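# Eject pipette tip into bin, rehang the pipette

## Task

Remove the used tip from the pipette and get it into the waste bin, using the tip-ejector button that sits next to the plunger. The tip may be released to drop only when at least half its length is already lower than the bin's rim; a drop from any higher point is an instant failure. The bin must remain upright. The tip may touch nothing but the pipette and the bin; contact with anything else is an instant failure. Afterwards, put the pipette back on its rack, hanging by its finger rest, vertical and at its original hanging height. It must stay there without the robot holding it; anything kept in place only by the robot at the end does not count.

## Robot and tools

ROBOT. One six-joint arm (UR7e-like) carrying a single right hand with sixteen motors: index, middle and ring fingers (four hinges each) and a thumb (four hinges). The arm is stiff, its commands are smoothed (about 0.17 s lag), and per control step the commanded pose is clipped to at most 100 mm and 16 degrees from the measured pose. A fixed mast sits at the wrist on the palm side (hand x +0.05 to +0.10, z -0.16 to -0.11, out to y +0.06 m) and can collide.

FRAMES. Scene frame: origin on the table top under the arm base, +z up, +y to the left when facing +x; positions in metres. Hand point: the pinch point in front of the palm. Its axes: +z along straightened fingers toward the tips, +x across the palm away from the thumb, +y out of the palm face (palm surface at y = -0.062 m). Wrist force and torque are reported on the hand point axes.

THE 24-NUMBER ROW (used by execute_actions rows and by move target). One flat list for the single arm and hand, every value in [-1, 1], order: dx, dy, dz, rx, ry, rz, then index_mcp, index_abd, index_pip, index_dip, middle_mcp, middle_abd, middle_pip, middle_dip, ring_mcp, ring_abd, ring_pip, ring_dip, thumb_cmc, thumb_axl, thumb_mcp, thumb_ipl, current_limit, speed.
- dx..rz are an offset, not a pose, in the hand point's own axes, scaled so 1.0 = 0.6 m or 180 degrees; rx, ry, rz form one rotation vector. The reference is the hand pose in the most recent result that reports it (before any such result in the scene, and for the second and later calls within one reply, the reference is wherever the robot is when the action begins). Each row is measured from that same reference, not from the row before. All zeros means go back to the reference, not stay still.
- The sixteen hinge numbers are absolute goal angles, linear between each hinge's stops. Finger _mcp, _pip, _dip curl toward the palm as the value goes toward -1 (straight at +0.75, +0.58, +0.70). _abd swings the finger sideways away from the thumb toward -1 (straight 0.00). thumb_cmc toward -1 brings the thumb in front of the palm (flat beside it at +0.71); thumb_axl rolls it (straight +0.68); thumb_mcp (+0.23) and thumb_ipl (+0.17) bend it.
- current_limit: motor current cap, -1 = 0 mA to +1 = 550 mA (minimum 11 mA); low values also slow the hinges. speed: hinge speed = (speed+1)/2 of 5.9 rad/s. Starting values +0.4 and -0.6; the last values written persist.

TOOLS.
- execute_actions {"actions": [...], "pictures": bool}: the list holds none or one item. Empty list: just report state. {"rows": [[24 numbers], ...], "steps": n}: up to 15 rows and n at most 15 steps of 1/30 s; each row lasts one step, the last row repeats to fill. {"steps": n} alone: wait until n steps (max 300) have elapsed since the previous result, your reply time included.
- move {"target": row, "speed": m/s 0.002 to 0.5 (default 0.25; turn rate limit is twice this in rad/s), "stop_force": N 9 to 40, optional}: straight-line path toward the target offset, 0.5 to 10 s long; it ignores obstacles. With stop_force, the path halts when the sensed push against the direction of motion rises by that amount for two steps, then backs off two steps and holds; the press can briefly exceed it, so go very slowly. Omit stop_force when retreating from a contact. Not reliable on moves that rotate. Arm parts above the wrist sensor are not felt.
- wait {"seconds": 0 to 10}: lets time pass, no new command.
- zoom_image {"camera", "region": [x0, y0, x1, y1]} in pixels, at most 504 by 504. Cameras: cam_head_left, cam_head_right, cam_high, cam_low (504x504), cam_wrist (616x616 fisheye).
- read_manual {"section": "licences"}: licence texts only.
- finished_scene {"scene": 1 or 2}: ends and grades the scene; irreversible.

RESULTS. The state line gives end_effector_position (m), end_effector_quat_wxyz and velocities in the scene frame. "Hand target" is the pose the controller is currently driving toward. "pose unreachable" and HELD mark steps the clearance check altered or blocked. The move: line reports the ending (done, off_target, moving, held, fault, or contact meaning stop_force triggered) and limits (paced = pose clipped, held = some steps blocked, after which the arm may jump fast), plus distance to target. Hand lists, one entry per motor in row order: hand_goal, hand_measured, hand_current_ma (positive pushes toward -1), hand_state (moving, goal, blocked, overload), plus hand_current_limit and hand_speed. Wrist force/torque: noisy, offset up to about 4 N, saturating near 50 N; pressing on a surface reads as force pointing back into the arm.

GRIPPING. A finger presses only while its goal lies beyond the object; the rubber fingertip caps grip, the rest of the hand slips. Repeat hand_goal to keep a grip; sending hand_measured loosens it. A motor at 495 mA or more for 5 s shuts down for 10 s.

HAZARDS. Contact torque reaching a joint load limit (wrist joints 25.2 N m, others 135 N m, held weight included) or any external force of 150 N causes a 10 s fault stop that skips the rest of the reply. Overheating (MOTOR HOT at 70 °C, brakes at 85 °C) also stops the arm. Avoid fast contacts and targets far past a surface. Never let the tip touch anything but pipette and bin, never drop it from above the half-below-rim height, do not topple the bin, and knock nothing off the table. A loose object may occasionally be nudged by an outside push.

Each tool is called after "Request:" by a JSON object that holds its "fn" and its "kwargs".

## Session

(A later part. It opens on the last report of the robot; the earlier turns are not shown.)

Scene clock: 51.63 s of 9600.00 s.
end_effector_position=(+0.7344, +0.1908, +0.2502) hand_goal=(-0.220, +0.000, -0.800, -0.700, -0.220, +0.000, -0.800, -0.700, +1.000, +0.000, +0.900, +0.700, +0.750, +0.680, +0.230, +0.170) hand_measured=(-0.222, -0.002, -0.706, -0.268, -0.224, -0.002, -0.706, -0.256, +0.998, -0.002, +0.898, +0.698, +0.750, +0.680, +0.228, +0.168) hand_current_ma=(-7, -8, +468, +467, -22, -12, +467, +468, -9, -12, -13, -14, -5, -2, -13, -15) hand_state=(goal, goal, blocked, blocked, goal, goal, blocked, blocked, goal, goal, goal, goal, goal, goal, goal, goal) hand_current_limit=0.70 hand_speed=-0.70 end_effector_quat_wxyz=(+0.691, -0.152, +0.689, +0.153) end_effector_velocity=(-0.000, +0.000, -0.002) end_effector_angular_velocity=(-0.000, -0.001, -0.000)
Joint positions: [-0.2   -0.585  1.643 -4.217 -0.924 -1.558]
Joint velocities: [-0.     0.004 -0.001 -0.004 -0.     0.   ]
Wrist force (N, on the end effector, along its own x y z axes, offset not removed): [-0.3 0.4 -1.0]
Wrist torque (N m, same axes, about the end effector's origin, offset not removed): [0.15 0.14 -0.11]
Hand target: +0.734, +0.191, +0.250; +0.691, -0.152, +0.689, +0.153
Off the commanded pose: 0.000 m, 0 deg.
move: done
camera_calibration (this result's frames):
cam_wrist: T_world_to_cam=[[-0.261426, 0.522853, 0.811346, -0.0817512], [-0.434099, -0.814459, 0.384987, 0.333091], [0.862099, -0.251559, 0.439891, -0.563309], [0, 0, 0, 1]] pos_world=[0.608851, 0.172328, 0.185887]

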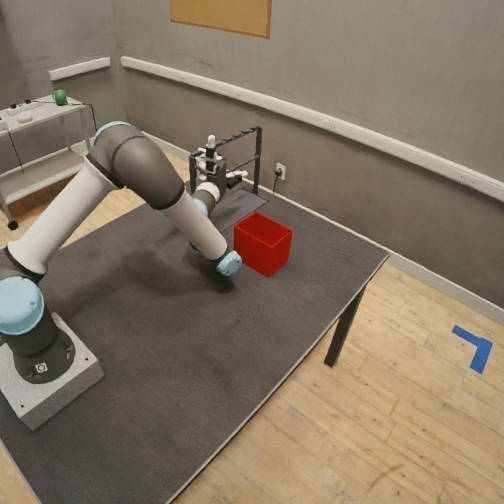

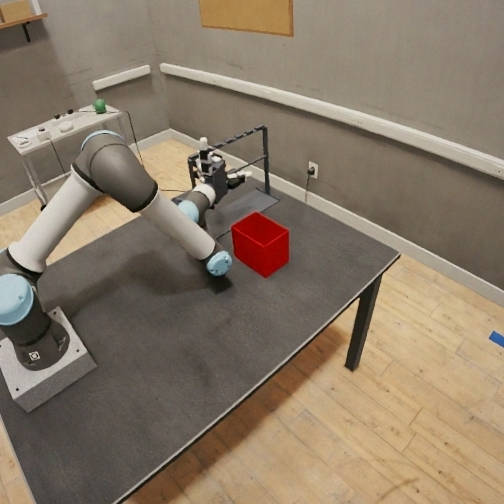

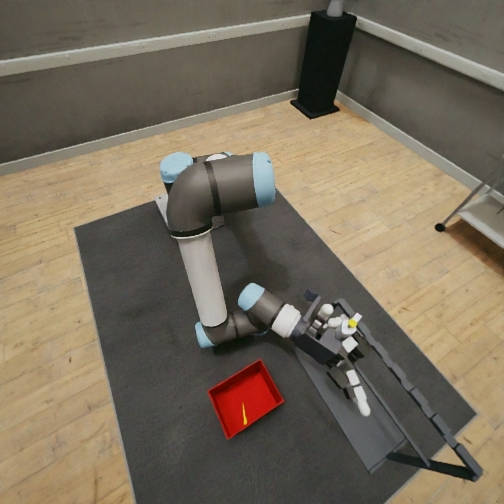

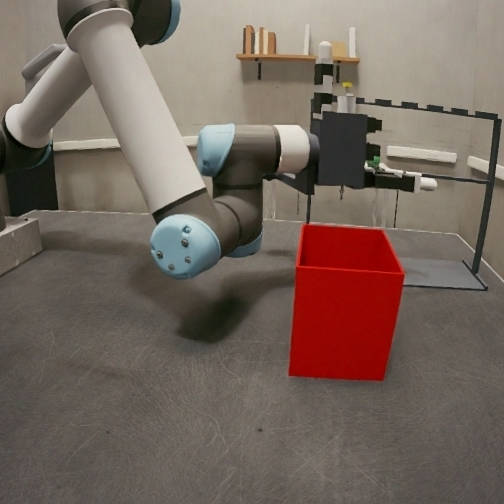

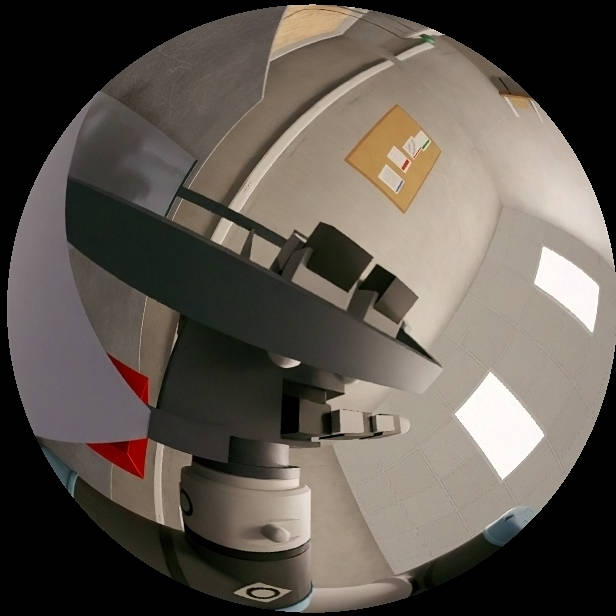

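Request:
{"fn": "move", "kwargs": {"target": [0.002,0,0,0,0,0,-0.2,0,0,-0.1,-0.2,0,0,-0.1,1,0,0.9,0.7,0.75,0.68,0.23,0.17,0.5,-0.7], "speed": 0.008}}

Request:
{"fn": "move", "kwargs": {"target": [0,0,0,0,0,0,0.75,0,0.58,0.7,0.75,0,0.58,0.7,1,0,0.9,0.7,0.75,0.68,0.23,0.17,0.5,-0.5]}}

Scene clock: 59.97 s of 9600.00 s.
end_effector_position=(+0.7344, +0.1908, +0.2490) hand_goal=(-0.200, +0.000, +0.000, -0.100, -0.200, +0.000, +0.000, -0.100, +1.000, +0.000, +0.900, +0.700, +0.750, +0.680, +0.230, +0.170) hand_measured=(-0.202, -0.002, -0.002, -0.102, -0.202, -0.002, -0.002, -0.102, +0.998, -0.002, +0.898, +0.698, +0.750, +0.680, +0.228, +0.168) hand_current_ma=(-12, -8, -14, -14, -12, -12, -14, -14, -9, -12, -13, -14, -5, -2, -13, -15) hand_state=(goal, goal, goal, goal, goal, goal, goal, goal, goal, goal, goal, goal, goal, goal, goal, goal) hand_current_limit=0.50 hand_speed=-0.70 end_effector_quat_wxyz=(+0.691, -0.152, +0.689, +0.153) end_effector_velocity=(-0.000, +0.000, -0.000) end_effector_angular_velocity=(-0.000, -0.001, +0.000)
Joint positions: [-0.2   -0.583  1.643 -4.218 -0.924 -1.558]
Joint velocities: [ 0.     0.001 -0.    -0.001  0.    -0.   ]
Wrist force (N, on the end effector, along its own x y z axes, offset not removed): [-1.2 -1.8 -2.2]
Wrist torque (N m, same axes, about the end effector's origin, offset not removed): [-0.23 0.10 -0.18]
Hand target: +0.734, +0.191, +0.249; +0.691, -0.152, +0.689, +0.153
Off the commanded pose: 0.000 m, 0 deg.
After step 90, 4.00 s passed at rest.
move: done
camera_calibration (this result's frames):
cam_wrist: T_world_to_cam=[[-0.261418, 0.522857, 0.811346, -0.080784], [-0.434113, -0.814452, 0.384986, 0.333565], [0.862095, -0.251573, 0.439891, -0.562777], [0, 0, 0, 1]] pos_world=[0.608853, 0.172331, 0.184686]

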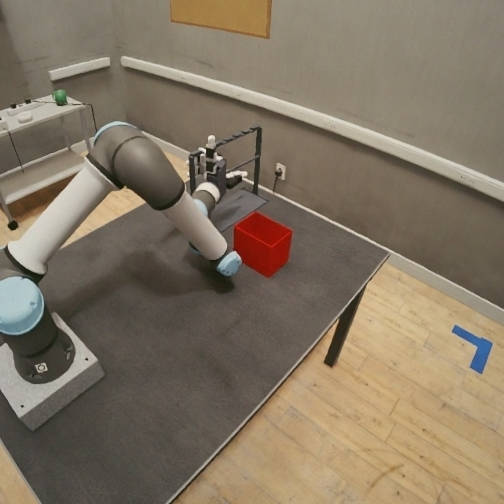

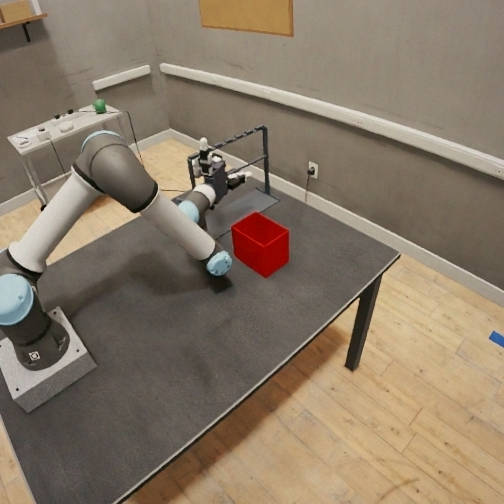

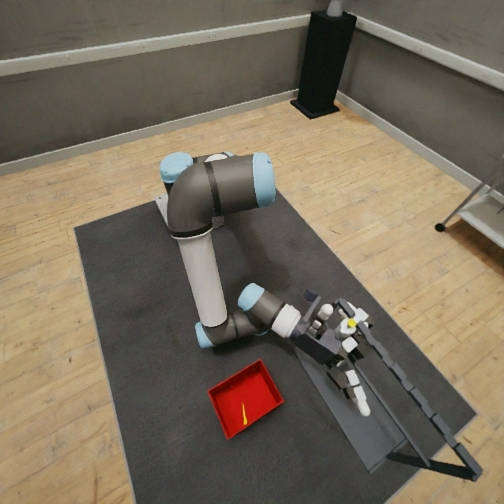

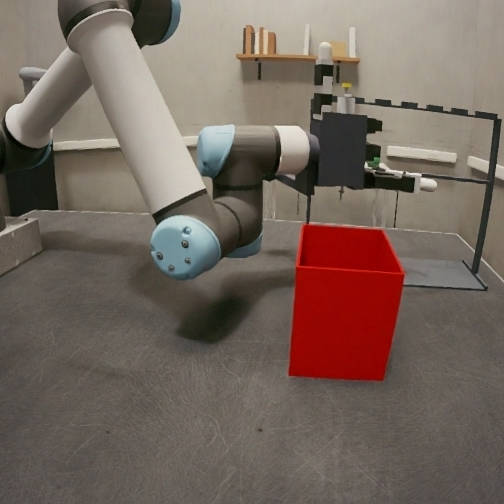

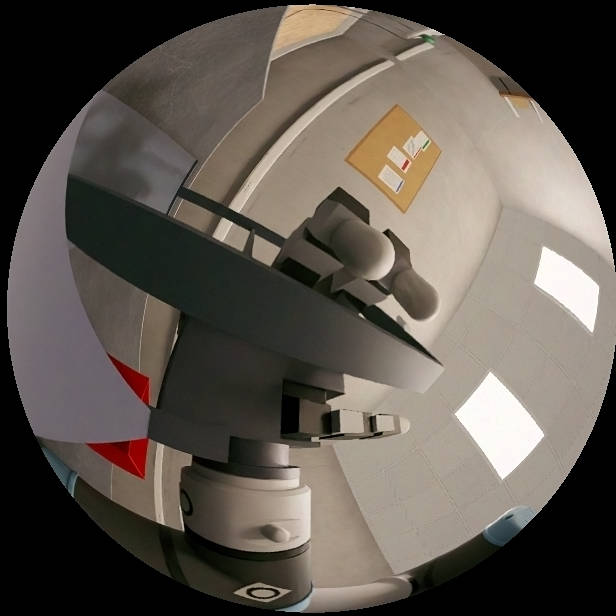

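Scene clock: 61.07 s of 9600.00 s.
end_effector_position=(+0.7344, +0.1908, +0.2490) hand_goal=(+0.750, +0.000, +0.580, +0.700, +0.750, +0.000, +0.580, +0.700, +1.000, +0.000, +0.900, +0.700, +0.750, +0.680, +0.230, +0.170) hand_measured=(+0.748, -0.002, +0.578, +0.698, +0.748, -0.002, +0.578, +0.698, +0.998, -0.002, +0.898, +0.698, +0.750, +0.680, +0.228, +0.168) hand_current_ma=(-13, -12, -11, -14, -13, -13, -11, -13, -9, -12, -13, -14, -5, -2, -13, -15) hand_state=(goal, goal, goal, goal, goal, goal, goal, goal, goal, goal, goal, goal, goal, goal, goal, goal) hand_current_limit=0.50 hand_speed=-0.50 end_effector_quat_wxyz=(+0.691, -0.152, +0.689, +0.153) end_effector_velocity=(+0.000, +0.000, +0.000) end_effector_angular_velocity=(+0.000, +0.000, -0.000)
Joint positions: [-0.2   -0.583  1.643 -4.218 -0.924 -1.558]
Joint velocities: [ 0. -0.  0.  0. -0.  0.]
Wrist force (N, on the end effector, along its own x y z axes, offset not removed): [0.5 1.2 -1.3]
Wrist torque (N m, same axes, about the end effector's origin, offset not removed): [0.16 0.06 0.02]
Hand target: +0.734, +0.191, +0.249; +0.691, -0.152, +0.689, +0.153
Off the commanded pose: 0.000 m, 0 deg.
move: done
camera_calibration (this result's frames):
cam_wrist: T_world_to_cam=[[-0.261422, 0.522857, 0.811344, -0.0807813], [-0.434114, -0.814452, 0.384985, 0.333566], [0.862092, -0.251573, 0.439896, -0.562776], [0, 0, 0, 1]] pos_world=[0.608853, 0.172331, 0.184686]

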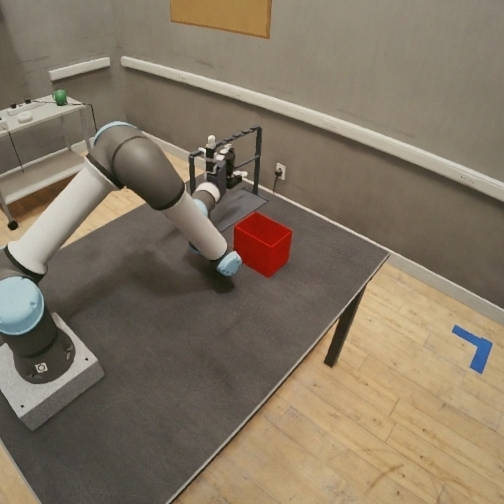

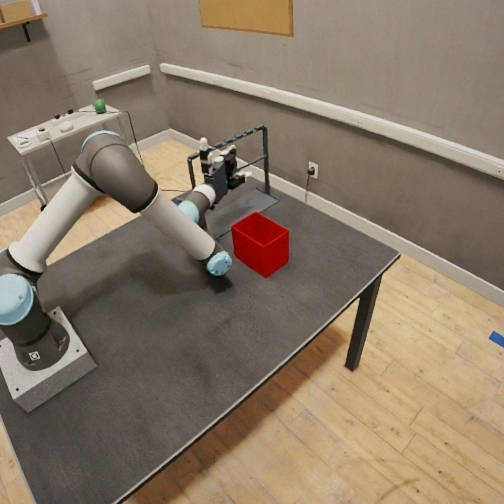

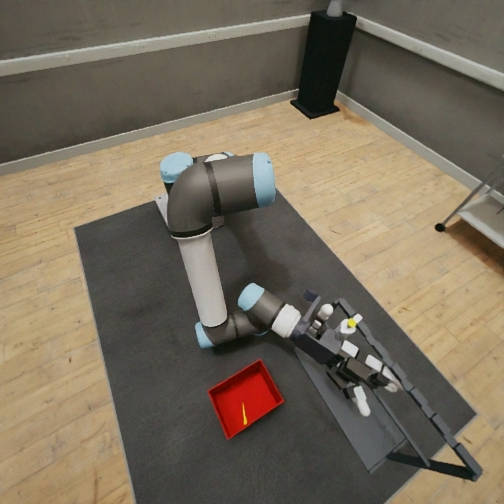

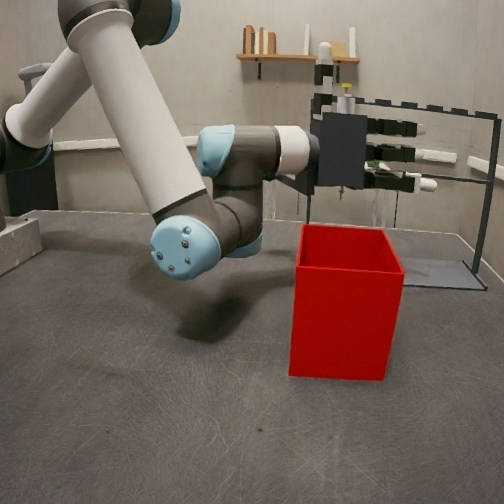

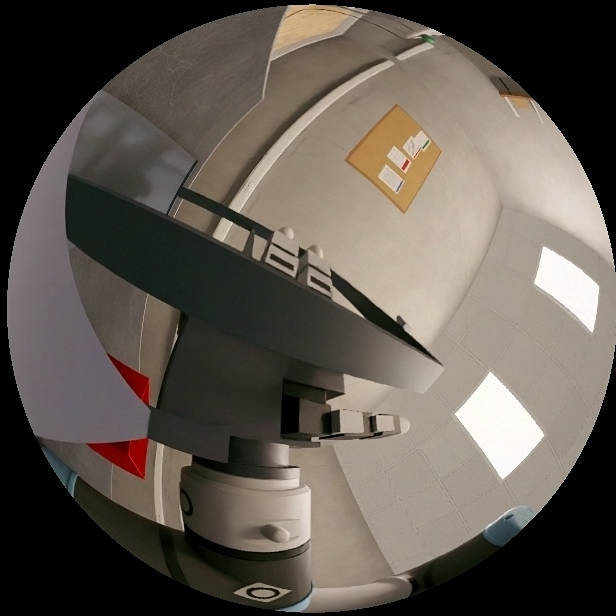

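Request:
{"fn": "move", "kwargs": {"target": [0,-0.09,-0.06,0,0,0,0.75,0,0.58,0.7,0.75,0,0.58,0.7,1,0,0.9,0.7,0.75,0.68,0.23,0.17,0.5,-0.5], "speed": 0.06}}

Scene clock: 64.90 s of 9600.00 s.
end_effector_position=(+0.7247, +0.1268, +0.2487) hand_goal=(+0.750, +0.000, +0.580, +0.700, +0.750, +0.000, +0.580, +0.700, +1.000, +0.000, +0.900, +0.700, +0.750, +0.680, +0.230, +0.170) hand_measured=(+0.748, -0.002, +0.578, +0.698, +0.748, -0.002, +0.578, +0.698, +0.998, -0.002, +0.898, +0.698, +0.750, +0.680, +0.228, +0.168) hand_current_ma=(-12, -12, -11, -14, -12, -13, -11, -13, -9, -12, -13, -14, -5, -2, -13, -15) hand_state=(goal, goal, goal, goal, goal, goal, goal, goal, goal, goal, goal, goal, goal, goal, goal, goal) hand_current_limit=0.50 hand_speed=-0.50 end_effector_quat_wxyz=(+0.691, -0.153, +0.689, +0.153) end_effector_velocity=(-0.000, -0.002, +0.000) end_effector_angular_velocity=(+0.000, +0.000, +0.000)
Joint positions: [-0.319 -0.59   1.668 -4.238 -0.805 -1.556]
Joint velocities: [-0.004 -0.     0.    -0.     0.004  0.   ]
Wrist force (N, on the end effector, along its own x y z axes, offset not removed): [-0.6 1.3 -3.8]
Wrist torque (N m, same axes, about the end effector's origin, offset not removed): [0.18 0.18 0.08]
Hand target: +0.725, +0.127, +0.249; +0.691, -0.153, +0.689, +0.153
Off the commanded pose: 0.000 m, 0 deg.
move: done
camera_calibration (this result's frames):
cam_wrist: T_world_to_cam=[[-0.261377, 0.523021, 0.811253, -0.0496936], [-0.434099, -0.814372, 0.38517, 0.277261], [0.862114, -0.25149, 0.439901, -0.570404], [0, 0, 0, 1]] pos_world=[0.599123, 0.108334, 0.184443]

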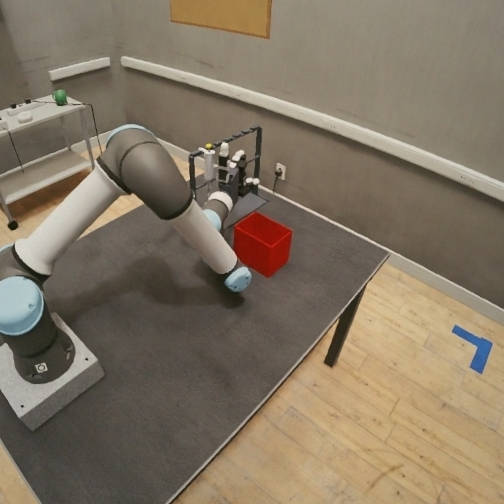

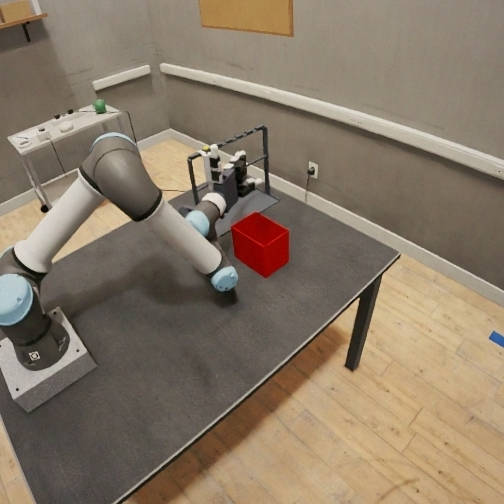

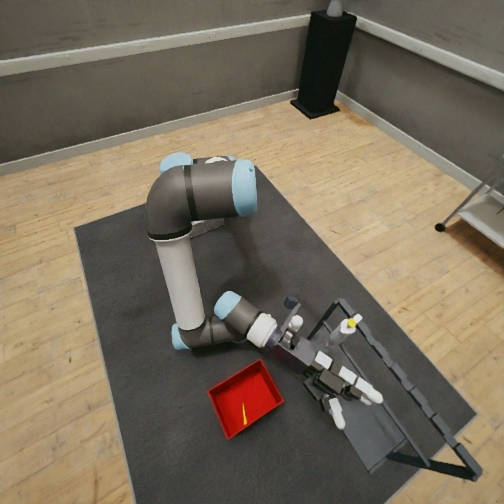

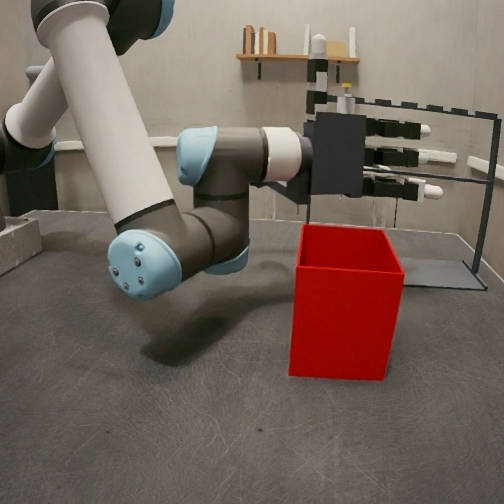

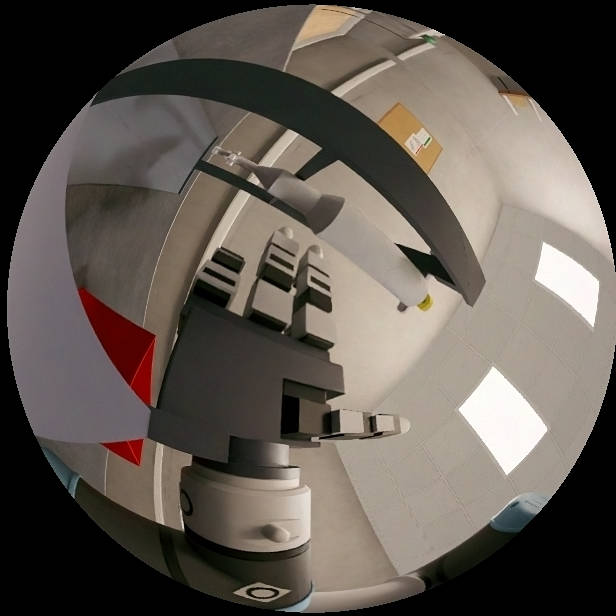

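Request:
{"fn": "finished_scene", "kwargs": {"scene": 2}}

The scene is finished: the task was done.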